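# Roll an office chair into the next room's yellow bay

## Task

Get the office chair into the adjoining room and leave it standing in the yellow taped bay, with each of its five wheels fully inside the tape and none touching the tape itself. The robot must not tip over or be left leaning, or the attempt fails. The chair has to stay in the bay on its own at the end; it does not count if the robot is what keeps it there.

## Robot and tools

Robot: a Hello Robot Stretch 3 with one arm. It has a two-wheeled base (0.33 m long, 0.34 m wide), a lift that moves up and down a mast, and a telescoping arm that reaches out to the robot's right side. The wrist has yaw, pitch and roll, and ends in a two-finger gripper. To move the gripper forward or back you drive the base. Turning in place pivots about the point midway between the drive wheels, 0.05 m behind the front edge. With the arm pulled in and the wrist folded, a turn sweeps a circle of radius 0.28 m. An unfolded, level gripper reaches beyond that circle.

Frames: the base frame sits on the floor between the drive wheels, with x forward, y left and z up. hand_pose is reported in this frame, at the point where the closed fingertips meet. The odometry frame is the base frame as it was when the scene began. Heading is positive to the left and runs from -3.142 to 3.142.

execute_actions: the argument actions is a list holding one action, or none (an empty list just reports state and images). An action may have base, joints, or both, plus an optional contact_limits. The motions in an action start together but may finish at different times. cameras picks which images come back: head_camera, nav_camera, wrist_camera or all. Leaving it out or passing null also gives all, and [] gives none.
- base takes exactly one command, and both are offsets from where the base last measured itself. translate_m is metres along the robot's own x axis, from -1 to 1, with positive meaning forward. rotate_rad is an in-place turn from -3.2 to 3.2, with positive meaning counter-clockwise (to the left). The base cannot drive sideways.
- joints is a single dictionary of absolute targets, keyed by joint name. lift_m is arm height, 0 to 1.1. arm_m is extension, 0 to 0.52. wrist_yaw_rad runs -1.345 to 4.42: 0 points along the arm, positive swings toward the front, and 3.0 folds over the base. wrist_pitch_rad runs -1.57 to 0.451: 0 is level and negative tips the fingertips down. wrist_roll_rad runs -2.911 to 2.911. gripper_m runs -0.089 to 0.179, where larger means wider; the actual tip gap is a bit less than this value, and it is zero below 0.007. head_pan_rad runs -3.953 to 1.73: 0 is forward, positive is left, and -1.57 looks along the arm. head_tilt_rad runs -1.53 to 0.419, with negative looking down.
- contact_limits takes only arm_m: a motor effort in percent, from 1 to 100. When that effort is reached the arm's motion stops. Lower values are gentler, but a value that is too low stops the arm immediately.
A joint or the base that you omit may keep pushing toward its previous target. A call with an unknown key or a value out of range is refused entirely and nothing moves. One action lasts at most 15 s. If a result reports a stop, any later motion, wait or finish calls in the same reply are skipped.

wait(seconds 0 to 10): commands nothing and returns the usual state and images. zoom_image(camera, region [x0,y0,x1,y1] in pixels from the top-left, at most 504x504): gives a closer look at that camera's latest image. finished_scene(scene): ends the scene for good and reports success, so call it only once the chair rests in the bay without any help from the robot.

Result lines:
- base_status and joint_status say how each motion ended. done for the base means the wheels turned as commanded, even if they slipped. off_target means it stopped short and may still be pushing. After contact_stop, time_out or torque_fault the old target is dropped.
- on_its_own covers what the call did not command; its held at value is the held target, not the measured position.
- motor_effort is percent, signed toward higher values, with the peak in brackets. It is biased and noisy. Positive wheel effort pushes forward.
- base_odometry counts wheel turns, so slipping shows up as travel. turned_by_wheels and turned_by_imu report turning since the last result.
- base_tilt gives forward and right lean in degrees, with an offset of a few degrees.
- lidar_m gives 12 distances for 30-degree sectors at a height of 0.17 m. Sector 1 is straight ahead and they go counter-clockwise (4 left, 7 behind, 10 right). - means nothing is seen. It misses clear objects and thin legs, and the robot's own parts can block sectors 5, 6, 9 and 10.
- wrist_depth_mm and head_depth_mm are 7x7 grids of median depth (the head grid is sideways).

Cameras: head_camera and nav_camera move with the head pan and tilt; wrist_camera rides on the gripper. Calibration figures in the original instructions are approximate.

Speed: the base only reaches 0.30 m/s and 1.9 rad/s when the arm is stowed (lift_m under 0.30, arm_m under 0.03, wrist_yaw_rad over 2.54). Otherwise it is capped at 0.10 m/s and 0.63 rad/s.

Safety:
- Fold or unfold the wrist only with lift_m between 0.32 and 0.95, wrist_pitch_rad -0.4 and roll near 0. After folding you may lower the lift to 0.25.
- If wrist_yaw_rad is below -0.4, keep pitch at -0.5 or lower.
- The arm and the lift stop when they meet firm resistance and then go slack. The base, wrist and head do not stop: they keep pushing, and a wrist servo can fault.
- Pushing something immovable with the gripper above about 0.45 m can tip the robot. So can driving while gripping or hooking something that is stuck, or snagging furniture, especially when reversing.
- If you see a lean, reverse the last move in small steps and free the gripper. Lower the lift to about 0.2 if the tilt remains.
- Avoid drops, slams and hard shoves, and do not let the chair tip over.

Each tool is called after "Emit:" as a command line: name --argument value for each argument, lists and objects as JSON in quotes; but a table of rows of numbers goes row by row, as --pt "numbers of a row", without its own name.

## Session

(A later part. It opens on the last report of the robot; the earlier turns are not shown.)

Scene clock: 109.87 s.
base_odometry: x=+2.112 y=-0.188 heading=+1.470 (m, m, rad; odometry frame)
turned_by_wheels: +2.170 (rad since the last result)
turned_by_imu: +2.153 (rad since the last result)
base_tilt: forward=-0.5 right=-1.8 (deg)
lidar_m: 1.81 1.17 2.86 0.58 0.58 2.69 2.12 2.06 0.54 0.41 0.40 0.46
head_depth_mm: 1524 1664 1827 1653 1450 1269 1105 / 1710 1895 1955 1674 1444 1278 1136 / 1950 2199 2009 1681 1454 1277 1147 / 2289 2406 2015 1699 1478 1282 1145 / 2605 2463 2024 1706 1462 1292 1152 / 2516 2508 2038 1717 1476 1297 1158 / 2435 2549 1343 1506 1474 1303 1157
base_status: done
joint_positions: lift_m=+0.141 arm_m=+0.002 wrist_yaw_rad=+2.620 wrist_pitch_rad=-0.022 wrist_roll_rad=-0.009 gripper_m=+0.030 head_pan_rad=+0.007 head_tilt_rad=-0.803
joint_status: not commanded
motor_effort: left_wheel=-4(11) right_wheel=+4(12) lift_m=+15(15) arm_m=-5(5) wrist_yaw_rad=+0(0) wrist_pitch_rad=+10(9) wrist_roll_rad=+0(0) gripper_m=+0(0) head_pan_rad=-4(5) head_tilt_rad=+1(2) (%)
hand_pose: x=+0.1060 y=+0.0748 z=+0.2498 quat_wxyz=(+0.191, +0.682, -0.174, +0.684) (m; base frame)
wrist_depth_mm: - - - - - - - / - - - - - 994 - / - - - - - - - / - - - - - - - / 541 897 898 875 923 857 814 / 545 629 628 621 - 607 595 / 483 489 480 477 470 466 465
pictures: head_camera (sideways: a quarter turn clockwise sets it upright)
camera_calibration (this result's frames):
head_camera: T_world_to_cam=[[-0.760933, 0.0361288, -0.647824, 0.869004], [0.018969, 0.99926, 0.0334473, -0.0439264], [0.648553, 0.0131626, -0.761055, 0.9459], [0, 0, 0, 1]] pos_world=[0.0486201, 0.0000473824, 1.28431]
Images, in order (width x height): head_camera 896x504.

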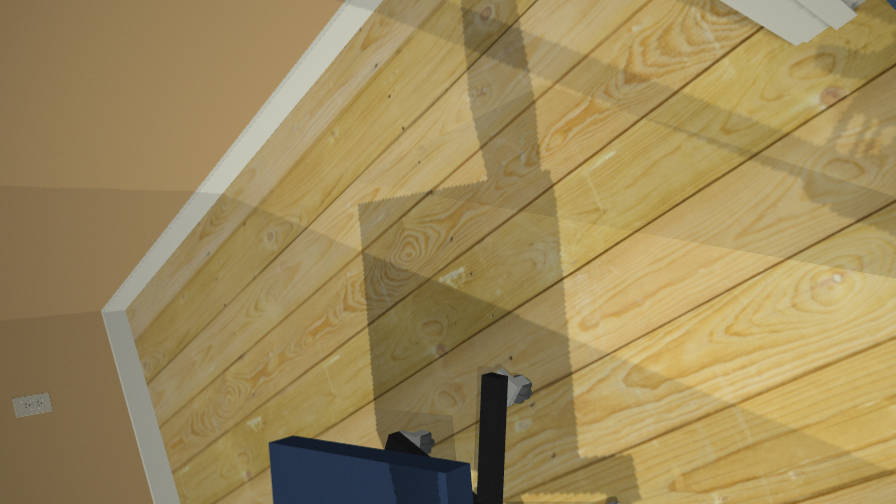

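Clear on both sides.

Emit:
execute_actions --actions '[{"base": {"translate_m": 1.0}}]' --cameras '[]'

Emit:
execute_actions --actions '[{"base": {"translate_m": 0.45}}]' --cameras '[]'

Emit:
execute_actions --actions '[{"base": {"rotate_rad": 1.25}, "joints": {"head_pan_rad": 0.4}}]' --cameras '["head_camera"]'

Scene clock: 119.87 s.
base_odometry: x=+2.213 y=+0.806 heading=+1.470 (m, m, rad; odometry frame)
turned_by_wheels: +0.000 (rad since the last result)
turned_by_imu: +0.005 (rad since the last result)
base_tilt: forward=-0.6 right=-1.8 (deg)
lidar_m: 1.13 1.83 1.92 0.58 2.33 1.26 3.04 0.69 0.74 0.78 0.76 0.80
head_depth_mm: 928 1018 1146 1285 1391 1275 1139 / 1036 1178 1327 1520 1448 1269 1147 / 1183 1370 1578 1650 1457 1278 1150 / 1412 1630 1887 1692 1454 1282 1152 / 1707 1957 1999 1698 1469 1295 1156 / 1701 1897 2019 1716 1470 1307 1156 / 1612 1801 1965 1708 1478 1308 1158
base_status: done
joint_positions: lift_m=+0.141 arm_m=+0.002 wrist_yaw_rad=+2.620 wrist_pitch_rad=-0.022 wrist_roll_rad=-0.009 gripper_m=+0.030 head_pan_rad=+0.007 head_tilt_rad=-0.803
joint_status: not commanded
motor_effort: left_wheel=-5(11) right_wheel=+5(10) lift_m=+15(15) arm_m=-5(4) wrist_yaw_rad=+0(1) wrist_pitch_rad=+10(10) wrist_roll_rad=+0(0) gripper_m=+0(0) head_pan_rad=-4(4) head_tilt_rad=+3(2) (%)
hand_pose: x=+0.1060 y=+0.0748 z=+0.2498 quat_wxyz=(+0.191, +0.682, -0.174, +0.684) (m; base frame)
wrist_depth_mm: 373 376 409 520 - - - / - 546 - - - - - / - - - - - - - / - - - - - - - / 766 585 699 876 953 861 843 / 569 548 632 608 - 609 598 / 482 344 482 476 474 472 465
pictures: none
No camera images: the call's "cameras" was empty. Leave "cameras" out to get every camera's image.

Scene clock: 123.03 s.
base_odometry: x=+2.259 y=+1.254 heading=+1.470 (m, m, rad; odometry frame)
turned_by_wheels: +0.000 (rad since the last result)
turned_by_imu: +0.002 (rad since the last result)
base_tilt: forward=-0.4 right=-1.9 (deg)
lidar_m: 0.82 1.43 1.50 2.14 3.27 1.67 3.47 1.11 0.75 0.56 0.55 0.58
head_depth_mm: 670 734 807 925 1056 1204 1137 / 756 824 961 1100 1289 1272 1140 / 866 948 1142 1345 1423 1277 1142 / 1014 1188 1409 1620 1457 1284 1152 / 1244 1470 1747 1700 1473 1290 1151 / 1318 1482 1693 1712 1462 1297 1155 / 1253 1401 1586 1698 1478 1309 1159
base_status: done
joint_positions: lift_m=+0.141 arm_m=+0.002 wrist_yaw_rad=+2.620 wrist_pitch_rad=-0.022 wrist_roll_rad=-0.009 gripper_m=+0.030 head_pan_rad=+0.007 head_tilt_rad=-0.802
joint_status: not commanded
motor_effort: left_wheel=-4(11) right_wheel=+5(11) lift_m=+15(14) arm_m=-4(5) wrist_yaw_rad=-1(0) wrist_pitch_rad=+10(10) wrist_roll_rad=+0(0) gripper_m=+0(0) head_pan_rad=-5(5) head_tilt_rad=+0(2) (%)
hand_pose: x=+0.1060 y=+0.0748 z=+0.2498 quat_wxyz=(+0.191, +0.682, -0.174, +0.684) (m; base frame)
wrist_depth_mm: - - - - - - - / - - - - - - - / - - - - - - - / - - - - - - - / 922 908 885 873 923 850 823 / 642 640 634 619 - 607 596 / 486 484 488 478 473 472 461
pictures: none
No camera images: the call's "cameras" was empty. Leave "cameras" out to get every camera's image.

Scene clock: 125.03 s.
base_odometry: x=+2.259 y=+1.254 heading=+2.719 (m, m, rad; odometry frame)
turned_by_wheels: +1.250 (rad since the last result)
turned_by_imu: +1.240 (rad since the last result)
base_tilt: forward=-0.5 right=-1.8 (deg)
lidar_m: 1.64 2.82 0.71 1.67 1.11 1.11 0.64 0.55 0.55 0.63 1.09 1.43
head_depth_mm: 1900 2088 1971 1649 1432 1276 1137 / 2188 2301 1983 1679 1459 1281 1146 / 2556 2466 1990 1684 1455 1286 1147 / 2936 2466 1997 1683 1454 1282 1147 / 2983 2465 2029 1663 1414 1248 1152 / 2904 2487 2023 1089 940 862 1161 / 2789 2536 2040 1097 945 864 1146
base_status: done
joint_positions: lift_m=+0.141 arm_m=+0.002 wrist_yaw_rad=+2.620 wrist_pitch_rad=-0.022 wrist_roll_rad=-0.009 gripper_m=+0.030 head_pan_rad=+0.393 head_tilt_rad=-0.802
joint_status: all done
motor_effort: left_wheel=-4(13) right_wheel=+4(10) lift_m=+14(15) arm_m=-5(4) wrist_yaw_rad=-1(0) wrist_pitch_rad=+9(9) wrist_roll_rad=+0(0) gripper_m=+0(1) head_pan_rad=+6(41) head_tilt_rad=+2(1) (%)
hand_pose: x=+0.1060 y=+0.0748 z=+0.2498 quat_wxyz=(+0.191, +0.682, -0.174, +0.684) (m; base frame)
wrist_depth_mm: - - 606 464 489 - - / - - - 728 - - - / - - - - - - - / - - - 974 - - - / 930 900 757 747 815 852 850 / 645 627 634 623 - 600 598 / 488 489 476 470 477 470 463
pictures: head_camera (sideways: a quarter turn clockwise sets it upright)
camera_calibration (this result's frames):
head_camera: T_world_to_cam=[[-0.71831, -0.253118, -0.648044, 0.869031], [-0.358877, 0.932785, 0.0334548, -0.0416313], [0.596018, 0.256599, -0.760867, 0.945976], [0, 0, 0, 1]] pos_world=[0.0454744, 0.0160639, 1.28433]
Images, in order (width x height): head_camera 896x504.

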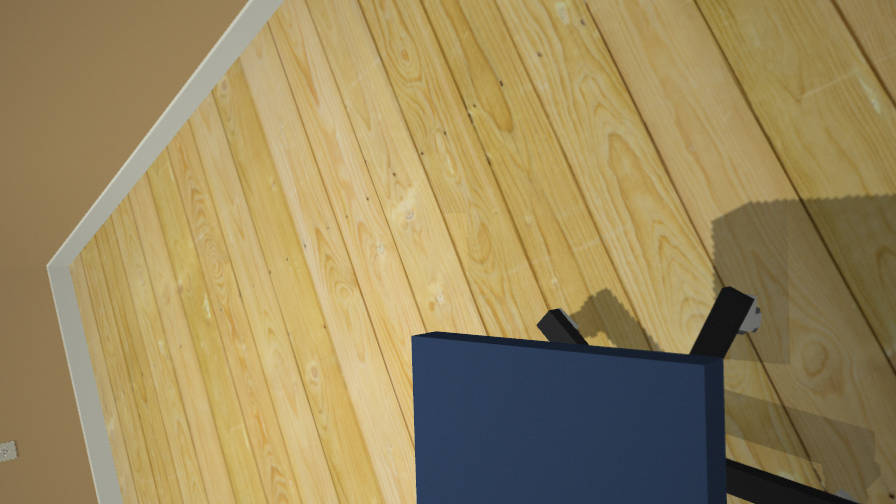

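Emit:
execute_actions --actions '[{"base": {"translate_m": 0.865}}]' --cameras '[]'

Emit:
execute_actions --actions '[{"base": {"rotate_rad": 2.43}, "joints": {"head_pan_rad": 0.0, "head_tilt_rad": -0.6}}]' --cameras '[]'

Emit:
execute_actions --actions '[{"joints": {"wrist_yaw_rad": 1.68, "gripper_m": 0.15, "lift_m": 0.12, "arm_m": 0.035}, "base": {"translate_m": 0.15}}]'

Scene clock: 135.30 s.
base_odometry: x=+1.470 y=+1.609 heading=+2.719 (m, m, rad; odometry frame)
turned_by_wheels: +0.000 (rad since the last result)
turned_by_imu: +0.004 (rad since the last result)
base_tilt: forward=-0.6 right=-1.7 (deg)
lidar_m: 0.93 1.60 2.62 2.01 0.71 1.76 1.35 1.16 1.16 0.94 0.81 0.81
head_depth_mm: 1077 1175 1298 1451 1447 1270 1139 / 1234 1368 1532 1628 1445 1279 1143 / 1443 1627 1842 1678 1453 1286 1140 / 1743 2023 1999 1701 1454 1284 1153 / 2198 2382 2004 1702 1464 1292 1158 / 2366 2530 2027 1714 1468 1301 1157 / 2301 2435 2050 1711 1476 1307 1163
base_status: done
joint_positions: lift_m=+0.141 arm_m=+0.002 wrist_yaw_rad=+2.620 wrist_pitch_rad=-0.022 wrist_roll_rad=-0.009 gripper_m=+0.030 head_pan_rad=+0.393 head_tilt_rad=-0.802
joint_status: not commanded
motor_effort: left_wheel=-5(9) right_wheel=+4(11) lift_m=+15(15) arm_m=-3(5) wrist_yaw_rad=+0(0) wrist_pitch_rad=+9(10) wrist_roll_rad=+0(0) gripper_m=+0(0) head_pan_rad=+5(5) head_tilt_rad=+1(1) (%)
hand_pose: x=+0.1060 y=+0.0748 z=+0.2498 quat_wxyz=(+0.191, +0.682, -0.174, +0.684) (m; base frame)
wrist_depth_mm: - - - - - - - / - - - - - - - / - - - - - - - / - - - - - - - / 915 884 878 878 949 847 849 / 639 635 639 605 - 615 591 / 471 488 479 472 467 472 466
pictures: none
No camera images: the call's "cameras" was empty. Leave "cameras" out to get every camera's image.

Scene clock: 137.97 s.
base_odometry: x=+1.470 y=+1.609 heading=-1.134 (m, m, rad; odometry frame)
turned_by_wheels: +2.430 (rad since the last result)
turned_by_imu: +2.411 (rad since the last result)
base_tilt: forward=-0.6 right=-1.7 (deg)
lidar_m: 0.71 1.55 1.19 1.16 1.08 0.82 0.80 0.85 1.22 2.62 2.31 1.84
head_depth_mm: 3359 3563 910 1020 1069 902 813 / 3380 3567 956 1080 1074 909 1062 / 3341 3567 1011 1215 1079 912 1179 / 3394 3597 2770 2102 1090 925 1187 / 2166 2155 2137 2050 1703 990 1241 / 1527 1659 1845 2013 1723 1453 1247 / 1478 1657 1845 2010 1730 1459 1250
base_status: done
joint_positions: lift_m=+0.141 arm_m=+0.002 wrist_yaw_rad=+2.620 wrist_pitch_rad=-0.022 wrist_roll_rad=-0.009 gripper_m=+0.030 head_pan_rad=+0.007 head_tilt_rad=-0.605
joint_status: all done
motor_effort: left_wheel=-4(12) right_wheel=+5(11) lift_m=+15(15) arm_m=-4(5) wrist_yaw_rad=-1(1) wrist_pitch_rad=+10(9) wrist_roll_rad=+0(0) gripper_m=+1(0) head_pan_rad=-5(45) head_tilt_rad=+3(23) (%)
hand_pose: x=+0.1060 y=+0.0748 z=+0.2498 quat_wxyz=(+0.191, +0.682, -0.174, +0.684) (m; base frame)
wrist_depth_mm: 941 - - - - - - / 955 - - - - - - / 953 - - - - - - / - - - - - - - / 906 917 906 869 917 845 824 / 637 633 634 612 - 604 562 / 491 484 473 474 465 467 439
pictures: none
No camera images: the call's "cameras" was empty. Leave "cameras" out to get every camera's image.

Scene clock: 140.50 s.
base_odometry: x=+1.533 y=+1.473 heading=-1.134 (m, m, rad; odometry frame)
turned_by_wheels: +0.000 (rad since the last result)
turned_by_imu: +0.001 (rad since the last result)
base_tilt: forward=-0.6 right=-1.7 (deg)
lidar_m: 0.57 1.54 1.18 1.15 1.22 0.98 0.95 1.01 1.45 2.63 2.11 0.56
head_depth_mm: 3247 3456 773 861 993 901 782 / 3237 3461 811 913 1040 910 784 / 3267 3467 864 980 1085 912 790 / 3253 3449 2766 2109 1705 914 806 / 2096 2076 2070 1992 1707 1437 845 / 1402 1530 1673 1904 1730 1453 1248 / 1355 1495 1685 1915 1743 1456 1250
base_status: done
joint_positions: lift_m=+0.121 arm_m=+0.035 wrist_yaw_rad=+1.682 wrist_pitch_rad=-0.022 wrist_roll_rad=-0.009 gripper_m=+0.150 head_pan_rad=+0.007 head_tilt_rad=-0.605
joint_status: all done
motor_effort: left_wheel=-4(10) right_wheel=+5(10) lift_m=+15(14) arm_m=+4(4) wrist_yaw_rad=-1(4) wrist_pitch_rad=+10(10) wrist_roll_rad=+0(0) gripper_m=+0(89) head_pan_rad=-5(5) head_tilt_rad=+4(3) (%)
hand_pose: x=+0.2327 y=-0.1513 z=+0.2298 quat_wxyz=(+0.480, +0.530, -0.463, +0.524) (m; base frame)
wrist_depth_mm: - - 463 396 404 503 - / - - - - - - - / - - - - - - - / - - - - - - - / 866 910 758 482 480 839 791 / 600 - 415 513 412 534 442 / 460 392 446 447 309 440 419
pictures: head_camera (sideways: a quarter turn clockwise sets it upright), nav_camera (sideways: a quarter turn counterclockwise sets it upright), wrist_camera
camera_calibration (this result's frames):
head_camera: T_world_to_cam=[[-0.618897, 0.0370307, -0.784599, 1.04639], [0.0117843, 0.999213, 0.0378644, -0.0496423], [0.785384, 0.0141882, -0.618847, 0.760104], [0, 0, 0, 1]] pos_world=[0.0512184, 0.0000702831, 1.29326]
nav_camera: T_world_to_cam=[[0.585923, 0.0552665, 0.80848, -1.0128], [0.0183903, -0.998322, 0.0549159, -0.0156832], [0.810158, -0.0173083, -0.585956, 0.71665], [0, 0, 0, 1]] pos_world=[0.0131089, 0.0527208, 1.23961]
wrist_camera: T_world_to_cam=[[0.157342, -0.987532, 0.00481171, -0.173213], [-0.19092, -0.0351987, -0.980974, 0.299728], [0.968913, 0.15343, -0.194077, 0.0052454], [0, 0, 0, 1]] pos_world=[0.0793952, -0.161308, 0.295877]
Images, in order (width x height): head_camera 896x504, nav_camera 672x504, wrist_camera 644x364.

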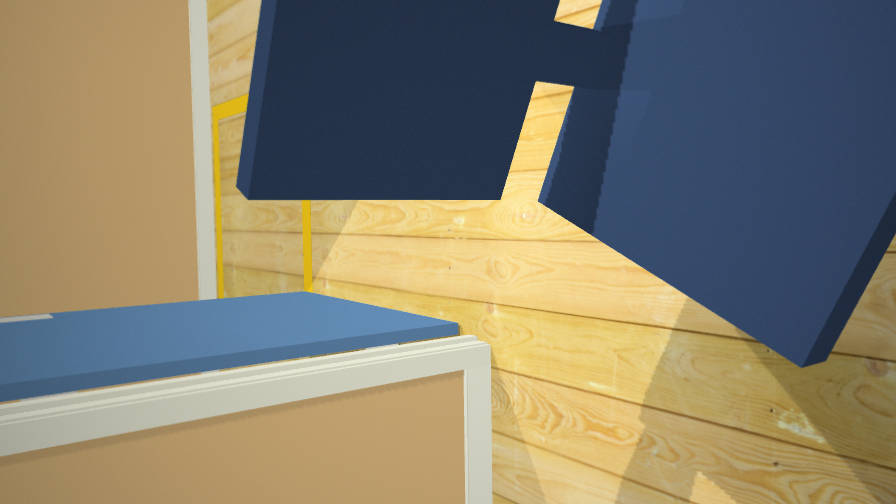

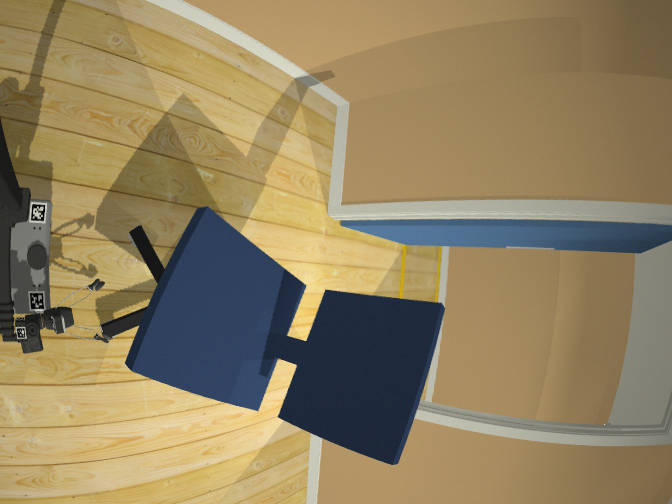

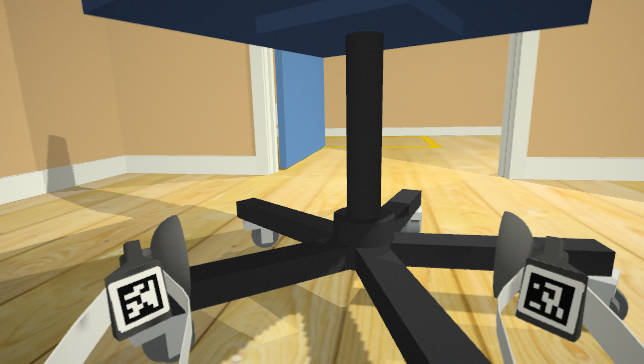

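Emit:
execute_actions --actions '[{"base": {"rotate_rad": -0.025}, "joints": {"arm_m": 0.028, "head_tilt_rad": -1.2}}]' --cameras '[]'

Emit:
execute_actions --actions '[{"base": {"translate_m": 0.34}}]'

Scene clock: 145.57 s.
base_odometry: x=+1.533 y=+1.473 heading=-1.159 (m, m, rad; odometry frame)
turned_by_wheels: -0.025 (rad since the last result)
turned_by_imu: -0.025 (rad since the last result)
base_tilt: forward=-0.5 right=-1.8 (deg)
lidar_m: 0.56 1.58 1.19 1.15 1.21 0.98 0.96 1.00 1.41 2.63 2.17 0.56
head_depth_mm: 826 954 897 844 1241 1181 1107 / 868 955 897 856 1218 - 1097 / 1005 962 897 874 1249 1195 - / 1641 964 901 1224 1254 1201 - / 1657 1539 901 1324 1258 1195 - / 1654 1534 1426 1338 1259 1184 1141 / 1635 1536 1433 1337 1261 1188 1127
base_status: done
joint_positions: lift_m=+0.121 arm_m=+0.028 wrist_yaw_rad=+1.681 wrist_pitch_rad=-0.022 wrist_roll_rad=-0.009 gripper_m=+0.150 head_pan_rad=+0.007 head_tilt_rad=-1.185
joint_status: all done
motor_effort: left_wheel=-1(4) right_wheel=+2(4) lift_m=+15(15) arm_m=-5(3) wrist_yaw_rad=-1(1) wrist_pitch_rad=+9(9) wrist_roll_rad=+0(0) gripper_m=+1(1) head_pan_rad=-5(5) head_tilt_rad=-8(46) (%)
hand_pose: x=+0.2328 y=-0.1453 z=+0.2298 quat_wxyz=(+0.480, +0.530, -0.464, +0.524) (m; base frame)
wrist_depth_mm: - - 461 400 422 496 - / - - - - - - - / - - - - - - - / - - - - - - - / 843 955 772 478 494 823 791 / 593 - 421 515 411 539 524 / 460 392 455 446 308 433 416
pictures: none
No camera images: the call's "cameras" was empty. Leave "cameras" out to get every camera's image.

Scene clock: 150.10 s.
base_odometry: x=+1.669 y=+1.161 heading=-1.159 (m, m, rad; odometry frame)
turned_by_wheels: +0.000 (rad since the last result)
turned_by_imu: +0.002 (rad since the last result)
base_tilt: forward=-0.5 right=-1.6 (deg)
lidar_m: 1.28 1.28 1.17 1.14 1.19 1.33 1.30 1.37 1.92 2.64 1.69 0.27
head_depth_mm: 519 628 800 835 785 740 1105 / 547 667 888 836 786 748 1095 / 608 728 895 839 788 757 - / 1631 1532 1428 845 790 774 - / 1644 1525 1420 1335 795 1192 - / 1586 1539 1432 1335 1257 1191 1141 / 1394 1542 1432 1338 1263 1185 1131
base_status: done
joint_positions: lift_m=+0.121 arm_m=+0.028 wrist_yaw_rad=+1.680 wrist_pitch_rad=-0.021 wrist_roll_rad=-0.009 gripper_m=+0.150 head_pan_rad=+0.006 head_tilt_rad=-1.186
joint_status: not commanded
motor_effort: left_wheel=+3(27) right_wheel=+3(9) lift_m=+14(15) arm_m=-4(4) wrist_yaw_rad=-1(1) wrist_pitch_rad=+9(9) wrist_roll_rad=+0(0) gripper_m=+0(0) head_pan_rad=-4(5) head_tilt_rad=-8(9) (%)
hand_pose: x=+0.2328 y=-0.1455 z=+0.2298 quat_wxyz=(+0.480, +0.529, -0.464, +0.524) (m; base frame)
wrist_depth_mm: - - - 145 138 - 955 / - - - 151 144 - 956 / - - - 157 149 - - / - - - 162 156 - - / 864 930 852 170 163 840 800 / 594 - 553 177 172 565 566 / 462 416 302 213 220 439 417
pictures: head_camera (sideways: a quarter turn clockwise sets it upright), nav_camera (sideways: a quarter turn counterclockwise sets it upright), wrist_camera
camera_calibration (this result's frames):
head_camera: T_world_to_cam=[[-0.94809, 0.0352272, -0.316046, 0.437964], [0.0300113, 0.999321, 0.0213574, -0.0282403], [0.316584, 0.0107638, -0.948503, 1.19153], [0, 0, 0, 1]] pos_world=[0.0388575, -0.0000325466, 1.26919]
nav_camera: T_world_to_cam=[[0.933586, 0.0572056, 0.353758, -0.422467], [0.0461517, -0.998149, 0.0396124, 0.00410778], [0.355369, -0.020655, -0.934498, 1.1726], [0, 0, 0, 1]] pos_world=[-0.022485, 0.0524877, 1.24508]
wrist_camera: T_world_to_cam=[[0.156191, -0.987715, 0.00481654, -0.167225], [-0.190863, -0.0349657, -0.980994, 0.299984], [0.969111, 0.152303, -0.19398, 0.00408864], [0, 0, 0, 1]] pos_world=[0.0794127, -0.155305, 0.295881]
Images, in order (width x height): head_camera 896x504, nav_camera 672x504, wrist_camera 644x364.

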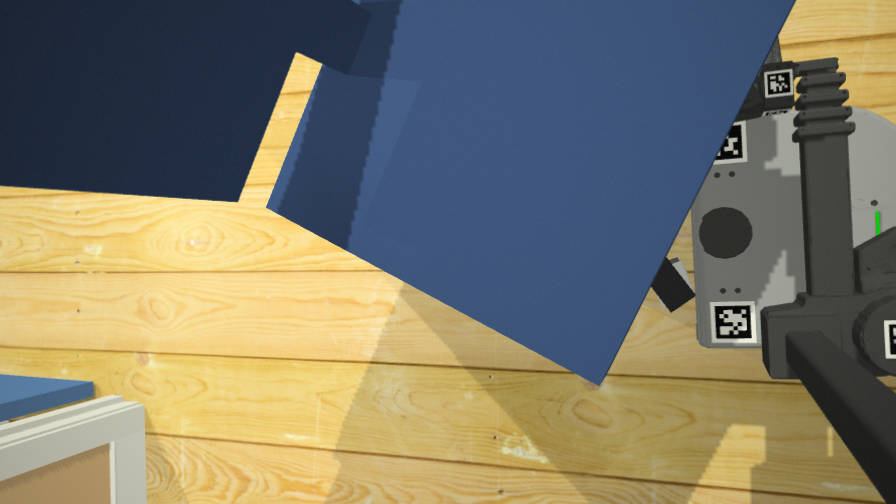

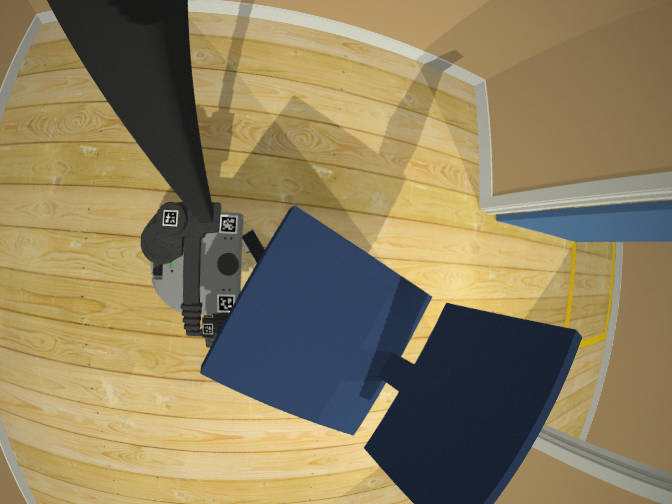

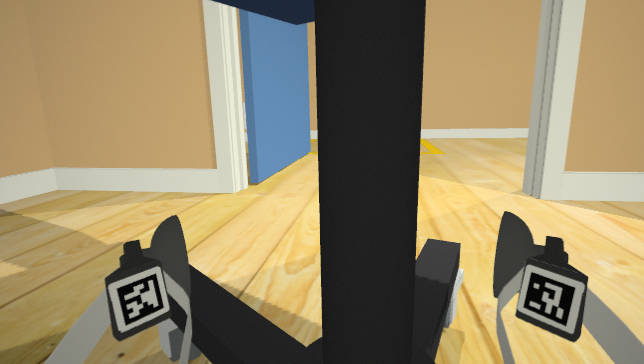

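Emit:
execute_actions --actions '[{"base": {"translate_m": 0.05}, "joints": {"arm_m": 0.043}}]' --cameras '["wrist_camera"]'

Scene clock: 154.37 s.
base_odometry: x=+1.689 y=+1.115 heading=-1.159 (m, m, rad; odometry frame)
turned_by_wheels: +0.000 (rad since the last result)
turned_by_imu: +0.000 (rad since the last result)
base_tilt: forward=-0.6 right=-1.7 (deg)
lidar_m: 1.23 1.23 1.16 1.13 1.19 1.38 1.35 1.41 2.00 2.65 1.62 0.26
head_depth_mm: 510 612 767 834 785 743 1090 / 540 658 884 839 787 745 1094 / 1607 775 896 840 788 751 - / 1637 1522 1417 843 789 766 - / 1657 1530 1426 1329 794 1196 - / 1524 1541 1420 1343 1246 1190 1143 / 1338 1526 1434 1339 1259 1191 1135
base_status: done
joint_positions: lift_m=+0.121 arm_m=+0.043 wrist_yaw_rad=+1.680 wrist_pitch_rad=-0.021 wrist_roll_rad=-0.009 gripper_m=+0.150 head_pan_rad=+0.006 head_tilt_rad=-1.186
joint_status: all done
motor_effort: left_wheel=+11(22) right_wheel=+5(9) lift_m=+15(15) arm_m=+4(3) wrist_yaw_rad=+0(1) wrist_pitch_rad=+10(9) wrist_roll_rad=+0(0) gripper_m=+0(0) head_pan_rad=-4(4) head_tilt_rad=-8(7) (%)
hand_pose: x=+0.2328 y=-0.1596 z=+0.2298 quat_wxyz=(+0.480, +0.529, -0.464, +0.524) (m; base frame)
wrist_depth_mm: - - - 120 - - 919 / - - - 124 - - 949 / - - - 129 - - 988 / - - - 133 - - - / 859 941 818 137 797 836 776 / 603 - 575 142 373 516 547 / 458 382 288 149 297 438 420
pictures: wrist_camera
camera_calibration (this result's frames):
wrist_camera: T_world_to_cam=[[0.156188, -0.987716, 0.00481659, -0.181168], [-0.190863, -0.0349652, -0.980994, 0.29949], [0.969111, 0.152301, -0.19398, 0.00623808], [0, 0, 0, 1]] pos_world=[0.0794127, -0.169421, 0.295881]
Images, in order (width x height): wrist_camera 644x364.

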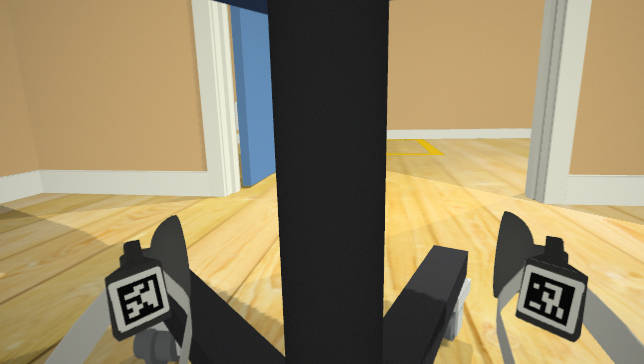

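Emit:
execute_actions --actions '[{"joints": {"gripper_m": 0.0, "arm_m": 0.038}}]' --cameras '[]'

Emit:
execute_actions --actions '[{"base": {"translate_m": 0.4}}]' --cameras '["nav_camera", "wrist_camera"]'

Scene clock: 158.53 s.
base_odometry: x=+1.689 y=+1.115 heading=-1.159 (m, m, rad; odometry frame)
turned_by_wheels: +0.000 (rad since the last result)
turned_by_imu: +0.000 (rad since the last result)
base_tilt: forward=-0.6 right=-1.8 (deg)
lidar_m: 1.23 1.24 1.17 1.14 1.19 1.38 1.35 1.41 2.00 2.64 1.61 0.26
head_depth_mm: 509 611 765 835 784 744 1094 / 539 656 883 839 788 743 1091 / 1604 783 898 838 787 750 - / 1630 1532 1416 843 791 766 - / 1652 1531 1426 1334 795 1195 - / 1564 1536 1431 1333 1254 1187 1144 / 1342 1515 1434 1346 1257 1185 1134
base_status: not commanded
joint_positions: lift_m=+0.121 arm_m=+0.038 wrist_yaw_rad=+1.678 wrist_pitch_rad=-0.021 wrist_roll_rad=-0.009 gripper_m=+0.001 head_pan_rad=+0.006 head_tilt_rad=-1.186
joint_status: all done
motor_effort: left_wheel=+13(13) right_wheel=-1(5) lift_m=+15(15) arm_m=-5(6) wrist_yaw_rad=+0(1) wrist_pitch_rad=+9(9) wrist_roll_rad=+0(0) gripper_m=-23(99) head_pan_rad=-4(4) head_tilt_rad=-7(7) (%)
hand_pose: x=+0.2328 y=-0.1561 z=+0.2298 quat_wxyz=(+0.480, +0.529, -0.464, +0.523) (m; base frame)
wrist_depth_mm: - - - 120 - - 937 / - - - 124 - - 965 / - - - 128 - - 991 / - - - 132 - - - / 854 844 868 136 437 814 796 / 594 536 510 141 149 564 565 / 457 416 285 147 280 441 434
pictures: none
No camera images: the call's "cameras" was empty. Leave "cameras" out to get every camera's image.

Scene clock: 163.47 s.
base_odometry: x=+1.849 y=+0.749 heading=-1.159 (m, m, rad; odometry frame)
turned_by_wheels: +0.000 (rad since the last result)
turned_by_imu: +0.001 (rad since the last result)
base_tilt: forward=-0.6 right=-1.8 (deg)
lidar_m: 1.01 0.85 1.15 1.12 1.17 1.66 1.75 1.84 2.60 2.65 1.05 0.26
head_depth_mm: 519 622 786 837 787 740 1083 / 555 671 885 841 790 744 1094 / 1632 1502 901 837 790 749 - / 1639 1526 1423 843 792 765 - / 1636 1524 1422 1328 799 1193 - / 1348 1364 1418 1330 1255 1181 1142 / 1000 1130 1385 1335 1262 1189 1137
base_status: done
joint_positions: lift_m=+0.121 arm_m=+0.038 wrist_yaw_rad=+1.664 wrist_pitch_rad=-0.021 wrist_roll_rad=-0.009 gripper_m=+0.004 head_pan_rad=+0.006 head_tilt_rad=-1.186
joint_status: not commanded
motor_effort: left_wheel=+4(25) right_wheel=+12(25) lift_m=+15(15) arm_m=-4(4) wrist_yaw_rad=+10(10) wrist_pitch_rad=+9(10) wrist_roll_rad=+0(0) gripper_m=-22(23) head_pan_rad=-4(5) head_tilt_rad=-8(8) (%)
hand_pose: x=+0.2332 y=-0.1596 z=+0.2298 quat_wxyz=(+0.484, +0.526, -0.468, +0.520) (m; base frame)
wrist_depth_mm: 743 731 - 118 - - - / 770 744 - 122 - - - / 778 792 - 127 - - - / 828 786 - 130 - - - / 834 795 860 135 438 794 722 / 608 558 399 139 143 560 557 / 454 435 286 144 270 418 438
pictures: nav_camera (sideways: a quarter turn counterclockwise sets it upright), wrist_camera
camera_calibration (this result's frames):
nav_camera: T_world_to_cam=[[0.933586, 0.0572059, 0.353758, -0.422467], [0.046152, -0.998149, 0.0396124, 0.00410778], [0.355369, -0.0206549, -0.934498, 1.1726], [0, 0, 0, 1]] pos_world=[-0.022485, 0.0524877, 1.24508]
wrist_camera: T_world_to_cam=[[0.140055, -0.990132, 0.00481441, -0.177923], [-0.191464, -0.0318527, -0.980983, 0.30017], [0.971456, 0.13647, -0.194036, 0.0027739], [0, 0, 0, 1]] pos_world=[0.0796962, -0.166984, 0.295857]
Images, in order (width x height): nav_camera 672x504, wrist_camera 644x364.

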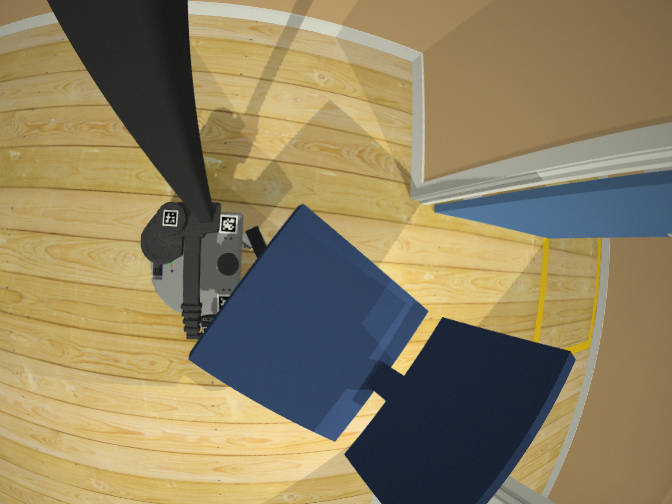

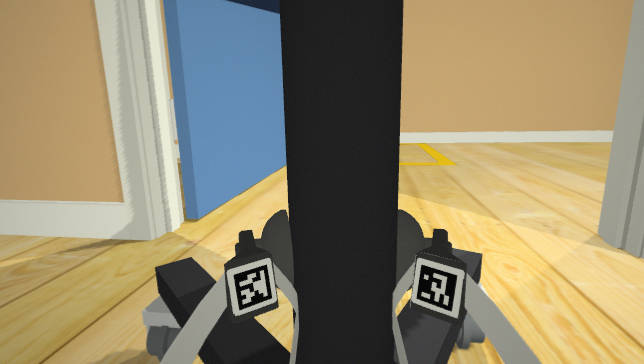

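Emit:
execute_actions --actions '[{"base": {"translate_m": 0.8}}]' --cameras '["nav_camera", "wrist_camera"]'

Scene clock: 175.10 s.
base_odometry: x=+2.169 y=+0.016 heading=-1.159 (m, m, rad; odometry frame)
turned_by_wheels: +0.000 (rad since the last result)
turned_by_imu: +0.003 (rad since the last result)
base_tilt: forward=-0.6 right=-1.7 (deg)
lidar_m: 0.85 0.36 0.28 0.30 1.14 1.62 2.55 2.69 2.77 0.71 2.84 0.27
head_depth_mm: 546 649 874 836 785 743 721 / 1607 740 894 841 787 745 1089 / 1633 1522 904 838 789 756 - / 1635 1519 1421 845 789 1135 - / 1650 1525 1423 1336 807 1197 - / 1140 1141 1137 1141 1142 1170 1144 / 794 795 793 792 795 914 1135
base_status: done
joint_positions: lift_m=+0.121 arm_m=+0.038 wrist_yaw_rad=+1.590 wrist_pitch_rad=-0.022 wrist_roll_rad=-0.009 gripper_m=+0.004 head_pan_rad=+0.006 head_tilt_rad=-1.186
joint_status: not commanded
on_its_own: wrist_yaw_rad is held at +1.590, not at your +1.680, by its stall guard, which is not easing now
motor_effort: left_wheel=-3(13) right_wheel=+8(21) lift_m=+15(15) arm_m=-4(5) wrist_yaw_rad=+0(18) wrist_pitch_rad=+10(10) wrist_roll_rad=+0(0) gripper_m=-21(23) head_pan_rad=-4(4) head_tilt_rad=-9(8) (%)
hand_pose: x=+0.2343 y=-0.1784 z=+0.2298 quat_wxyz=(+0.503, +0.508, -0.487, +0.502) (m; base frame)
wrist_depth_mm: 500 699 - 118 - - - / 497 704 - 122 - - - / 498 680 - 126 - - - / 499 689 - 130 - - - / 495 713 870 134 593 796 799 / 492 561 395 140 148 567 565 / 456 431 286 145 272 420 434
pictures: nav_camera (sideways: a quarter turn counterclockwise sets it upright), wrist_camera
camera_calibration (this result's frames):
nav_camera: T_world_to_cam=[[0.933586, 0.0572061, 0.353758, -0.422467], [0.0461522, -0.998149, 0.0396124, 0.00410779], [0.355369, -0.0206549, -0.934498, 1.1726], [0, 0, 0, 1]] pos_world=[-0.022485, 0.0524876, 1.24508]
wrist_camera: T_world_to_cam=[[0.0666718, -0.997763, 0.00481043, -0.180848], [-0.193371, -0.0176508, -0.980967, 0.302731], [0.978858, 0.0644727, -0.194116, -0.010255], [0, 0, 0, 1]] pos_world=[0.0806351, -0.174439, 0.295848]
Images, in order (width x height): nav_camera 672x504, wrist_camera 644x364.

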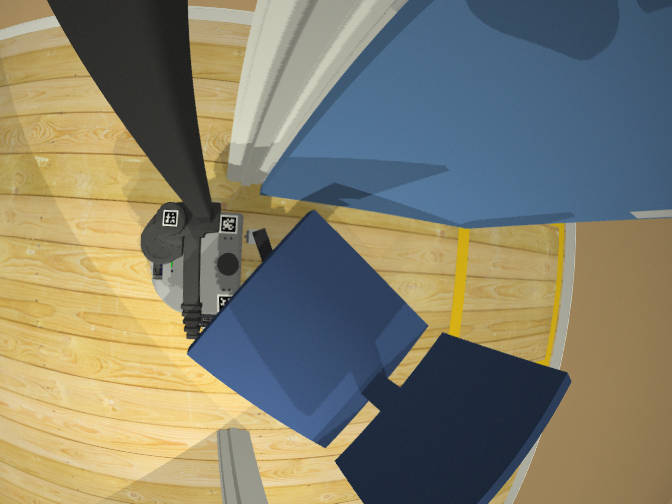

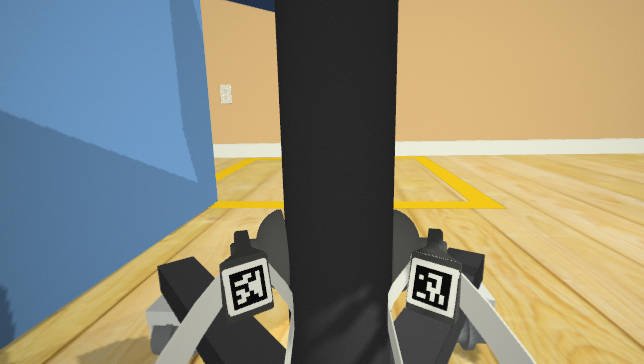

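Emit:
execute_actions --actions '[]'

Scene clock: 182.43 s.
base_odometry: x=+2.169 y=+0.016 heading=-1.159 (m, m, rad; odometry frame)
turned_by_wheels: +0.000 (rad since the last result)
turned_by_imu: +0.000 (rad since the last result)
base_tilt: forward=-0.5 right=-1.8 (deg)
lidar_m: 0.85 0.36 0.28 0.30 1.14 1.62 2.56 2.68 2.78 0.71 2.83 0.27
head_depth_mm: 547 649 876 836 786 742 720 / 1620 744 895 839 790 743 1084 / 1638 1517 906 839 789 757 - / 1643 1521 1416 842 791 1131 - / 1642 1527 1431 1332 808 1193 - / 1143 1144 1139 1141 1141 1171 1146 / 793 793 793 793 795 915 1135
base_status: done
joint_positions: lift_m=+0.121 arm_m=+0.038 wrist_yaw_rad=+1.590 wrist_pitch_rad=-0.022 wrist_roll_rad=-0.009 gripper_m=+0.004 head_pan_rad=+0.006 head_tilt_rad=-1.186
joint_status: not commanded
on_its_own: wrist_yaw_rad is held at +1.590, not at your +1.680, by its stall guard, which is not easing now
motor_effort: left_wheel=-4(13) right_wheel=+8(21) lift_m=+15(15) arm_m=-4(5) wrist_yaw_rad=+0(18) wrist_pitch_rad=+9(10) wrist_roll_rad=+0(0) gripper_m=-21(23) head_pan_rad=-5(4) head_tilt_rad=-8(8) (%)
hand_pose: x=+0.2343 y=-0.1784 z=+0.2298 quat_wxyz=(+0.503, +0.508, -0.487, +0.502) (m; base frame)
wrist_depth_mm: 496 686 - 118 - - - / 498 695 - 122 - - - / 500 694 - 126 - - - / 502 691 - 130 - - - / 500 684 871 134 438 794 783 / 495 560 400 140 148 564 562 / 458 436 286 146 269 418 436
pictures: head_camera (sideways: a quarter turn clockwise sets it upright), nav_camera (sideways: a quarter turn counterclockwise sets it upright), wrist_camera
camera_calibration (this result's frames):
head_camera: T_world_to_cam=[[-0.94809, 0.0352268, -0.316046, 0.437964], [0.0300108, 0.999321, 0.0213574, -0.0282402], [0.316584, 0.0107639, -0.948504, 1.19153], [0, 0, 0, 1]] pos_world=[0.0388575, -0.00003253, 1.26919]
nav_camera: T_world_to_cam=[[0.933586, 0.0572061, 0.353758, -0.422466], [0.0461522, -0.998149, 0.0396124, 0.0041078], [0.355369, -0.0206549, -0.934498, 1.1726], [0, 0, 0, 1]] pos_world=[-0.022485, 0.0524876, 1.24508]
wrist_camera: T_world_to_cam=[[0.0666702, -0.997763, 0.00481039, -0.180848], [-0.193371, -0.0176504, -0.980967, 0.302731], [0.978858, 0.064471, -0.194116, -0.0102553], [0, 0, 0, 1]] pos_world=[0.0806351, -0.174439, 0.295848]
Images, in order (width x height): head_camera 896x504, nav_camera 672x504, wrist_camera 644x364.

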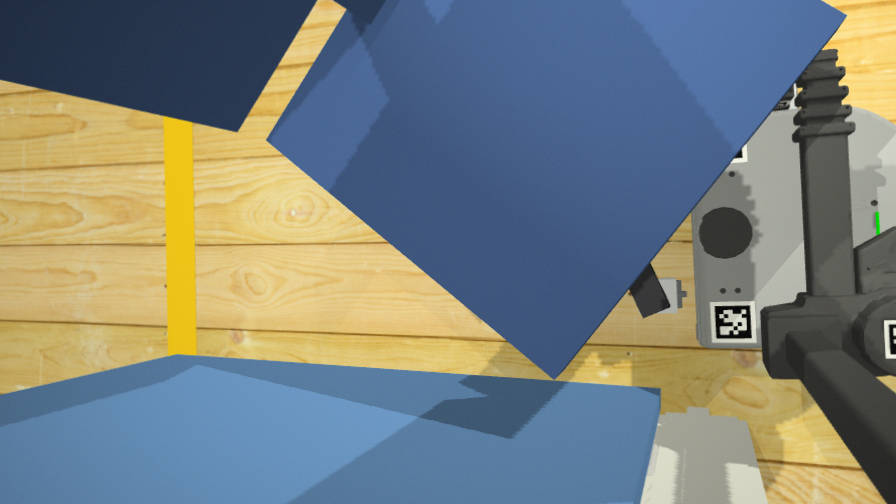

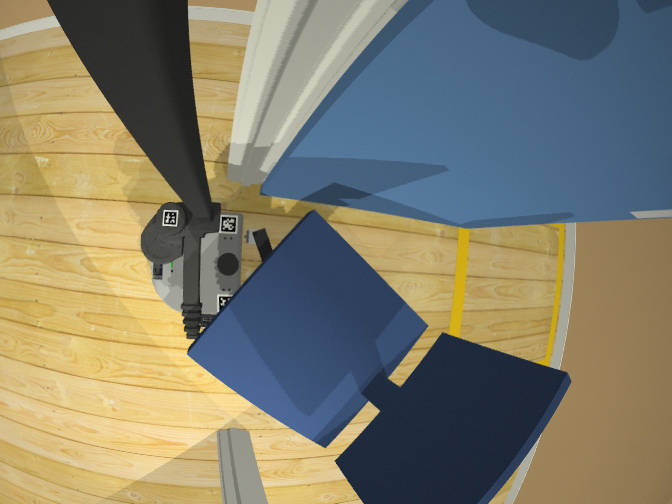

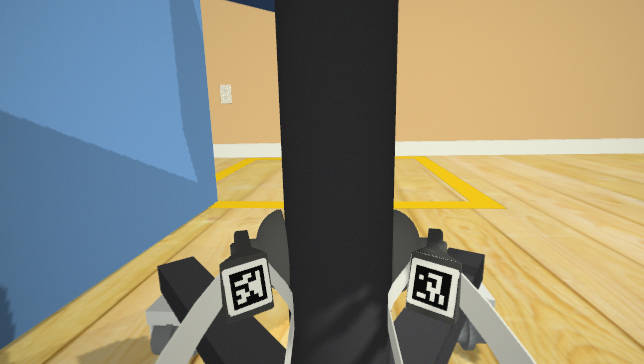

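Emit:
execute_actions --actions '[{"base":{"translate_m":0.6},"joints":{"wrist_yaw_rad":1.6}}]'

Scene clock: 193.40 s.
base_odometry: x=+2.408 y=-0.534 heading=-1.160 (m, m, rad; odometry frame)
turned_by_wheels: +0.000 (rad since the last result)
turned_by_imu: +0.002 (rad since the last result)
base_tilt: forward=-0.5 right=-1.7 (deg)
lidar_m: 1.63 0.31 0.24 0.23 0.24 0.35 3.16 3.33 0.90 2.41 2.22 0.28
head_depth_mm: 582 673 879 836 786 741 906 / 1629 1484 894 839 785 743 1086 / 1635 1523 1418 839 790 757 - / 1648 1525 1426 842 792 1188 - / 1655 1525 1422 1330 815 1199 - / 1649 1532 1413 986 987 995 916 / 1658 728 683 687 687 688 691
base_status: done
joint_positions: lift_m=+0.121 arm_m=+0.038 wrist_yaw_rad=+1.542 wrist_pitch_rad=-0.022 wrist_roll_rad=-0.009 gripper_m=+0.004 head_pan_rad=+0.006 head_tilt_rad=-1.186
joint_status: wrist_yaw_rad off_target (ended at +1.542, target +1.600)
on_its_own: wrist_yaw_rad is held at +1.554, not at your +1.600, by its stall guard, which is not easing now
motor_effort: left_wheel=-8(9) right_wheel=+11(20) lift_m=+15(15) arm_m=-5(4) wrist_yaw_rad=+8(18) wrist_pitch_rad=+10(9) wrist_roll_rad=+0(0) gripper_m=-21(22) head_pan_rad=-4(4) head_tilt_rad=-8(8) (%)
hand_pose: x=+0.2342 y=-0.1907 z=+0.2298 quat_wxyz=(+0.515, +0.496, -0.499, +0.489) (m; base frame)
wrist_depth_mm: - - - 118 - - - / - - - 122 - - - / - - - 126 - - - / - - - 130 - - - / 784 857 874 134 438 800 796 / 503 567 399 140 144 558 564 / 445 435 290 145 268 423 433
pictures: head_camera (sideways: a quarter turn clockwise sets it upright), nav_camera (sideways: a quarter turn counterclockwise sets it upright), wrist_camera
camera_calibration (this result's frames):
head_camera: T_world_to_cam=[[-0.94809, 0.0352272, -0.316046, 0.437964], [0.0300113, 0.999321, 0.0213574, -0.0282403], [0.316584, 0.0107638, -0.948503, 1.19153], [0, 0, 0, 1]] pos_world=[0.0388575, -0.0000325467, 1.26919]
nav_camera: T_world_to_cam=[[0.933586, 0.0572056, 0.353758, -0.422467], [0.0461517, -0.998149, 0.0396124, 0.00410778], [0.355369, -0.020655, -0.934498, 1.1726], [0, 0, 0, 1]] pos_world=[-0.022485, 0.0524877, 1.24508]
wrist_camera: T_world_to_cam=[[0.0186504, -0.999814, 0.00481162, -0.182249], [-0.193996, -0.00833969, -0.980967, 0.304425], [0.980825, 0.017362, -0.194116, -0.0188515], [0, 0, 0, 1]] pos_world=[0.0809462, -0.179349, 0.295848]
Images, in order (width x height): head_camera 896x504, nav_camera 672x504, wrist_camera 644x364.

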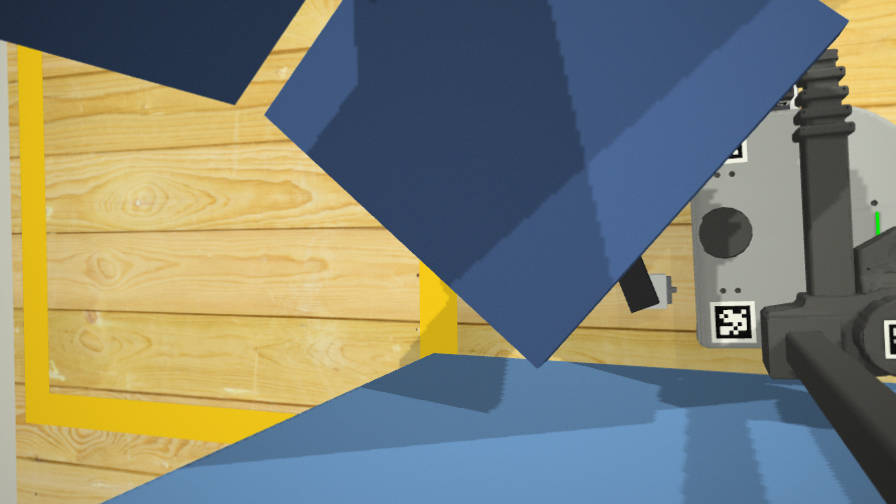

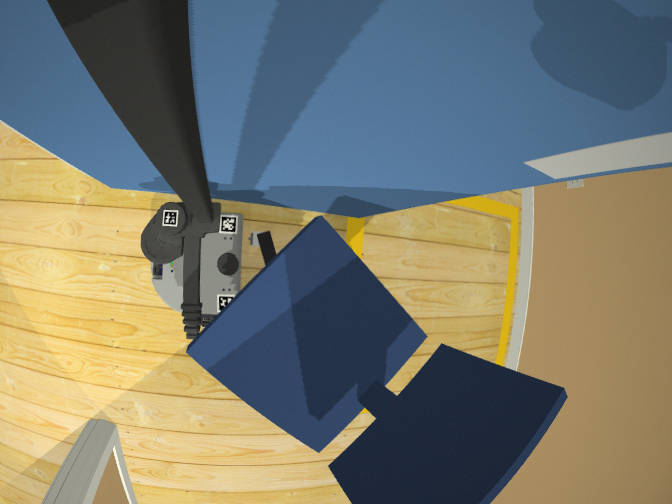

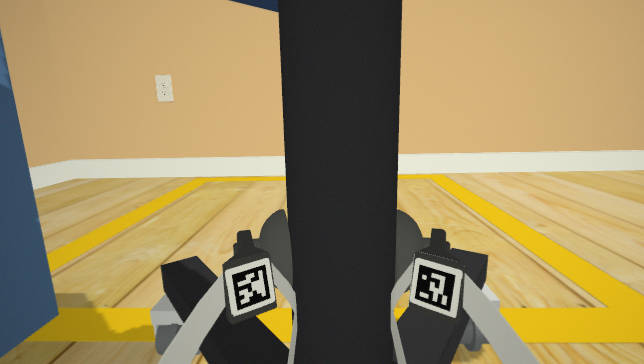

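Emit:
execute_actions --actions '[{"joints":{"gripper_m":0.13}}]' --cameras '[]'

Emit:
execute_actions --actions '[{"joints":{"wrist_yaw_rad":1.72,"arm_m":0.08}}]' --cameras '["wrist_camera"]'

Scene clock: 205.70 s.
base_odometry: x=+2.408 y=-0.534 heading=-1.160 (m, m, rad; odometry frame)
turned_by_wheels: +0.000 (rad since the last result)
turned_by_imu: +0.000 (rad since the last result)
base_tilt: forward=-0.5 right=-1.6 (deg)
lidar_m: 1.63 0.31 0.24 0.23 0.24 0.35 3.18 3.35 0.90 2.41 2.23 0.28
head_depth_mm: 581 676 882 833 787 741 905 / 1637 1499 892 836 786 744 1089 / 1636 1515 1415 841 790 761 - / 1642 1524 1413 840 793 1191 - / 1643 1523 1426 1334 813 1198 - / 1654 1535 1411 984 988 988 915 / 1649 728 684 686 687 689 692
base_status: not commanded
joint_positions: lift_m=+0.121 arm_m=+0.038 wrist_yaw_rad=+1.552 wrist_pitch_rad=-0.022 wrist_roll_rad=-0.009 gripper_m=+0.130 head_pan_rad=+0.006 head_tilt_rad=-1.186
joint_status: all done
on_its_own: wrist_yaw_rad is held at +1.554, not at your +1.600, by its stall guard, which is not easing now
motor_effort: left_wheel=-7(9) right_wheel=+10(13) lift_m=+15(15) arm_m=-4(5) wrist_yaw_rad=+1(7) wrist_pitch_rad=+10(9) wrist_roll_rad=+0(0) gripper_m=+0(87) head_pan_rad=-4(4) head_tilt_rad=-8(8) (%)
hand_pose: x=+0.2343 y=-0.1882 z=+0.2298 quat_wxyz=(+0.512, +0.499, -0.497, +0.492) (m; base frame)
wrist_depth_mm: - - - 118 - - - / - - - 122 - - - / - - - 127 - - - / - - - 131 - - - / 734 913 829 136 685 877 780 / 475 627 549 141 326 - 565 / 440 415 301 146 272 406 433
pictures: none
No camera images: the call's "cameras" was empty. Leave "cameras" out to get every camera's image.

Scene clock: 207.07 s.
base_odometry: x=+2.408 y=-0.534 heading=-1.160 (m, m, rad; odometry frame)
turned_by_wheels: +0.000 (rad since the last result)
turned_by_imu: +0.000 (rad since the last result)
base_tilt: forward=-0.6 right=-1.7 (deg)
lidar_m: 1.63 0.31 0.24 0.23 0.24 0.35 3.16 3.32 0.90 2.42 2.22 0.28
head_depth_mm: 582 674 883 838 787 742 903 / 1625 1508 897 840 787 744 1092 / 1639 1523 1418 841 791 758 - / 1640 1518 1417 841 791 1185 - / 1645 1520 1421 1329 813 1191 - / 1653 1524 1410 984 991 989 916 / 1656 728 684 686 685 690 690
base_status: not commanded
joint_positions: lift_m=+0.121 arm_m=+0.080 wrist_yaw_rad=+1.718 wrist_pitch_rad=-0.022 wrist_roll_rad=-0.009 gripper_m=+0.130 head_pan_rad=+0.006 head_tilt_rad=-1.186
joint_status: all done
motor_effort: left_wheel=-7(7) right_wheel=+10(10) lift_m=+15(15) arm_m=+4(4) wrist_yaw_rad=+1(2) wrist_pitch_rad=+9(9) wrist_roll_rad=+0(0) gripper_m=+0(1) head_pan_rad=-4(4) head_tilt_rad=-8(8) (%)
hand_pose: x=+0.2315 y=-0.1869 z=+0.2298 quat_wxyz=(+0.470, +0.538, -0.454, +0.533) (m; base frame)
wrist_depth_mm: 424 - - 120 - - - / 430 - - 124 - - - / 436 - - 128 - - - / 430 - - 132 - - - / 440 804 829 137 684 862 773 / 440 529 397 142 515 - 568 / 432 434 410 148 269 315 433
pictures: wrist_camera
camera_calibration (this result's frames):
wrist_camera: T_world_to_cam=[[0.193614, -0.981066, 0.00481121, -0.21542], [-0.189531, -0.0422148, -0.980967, 0.296573], [0.962596, 0.189017, -0.194115, 0.0200084], [0, 0, 0, 1]] pos_world=[0.078658, -0.202604, 0.295848]
Images, in order (width x height): wrist_camera 644x364.

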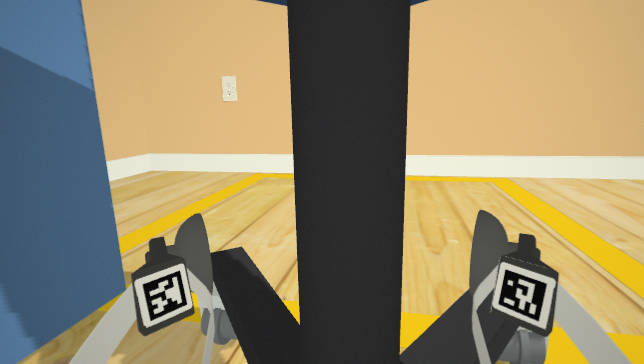

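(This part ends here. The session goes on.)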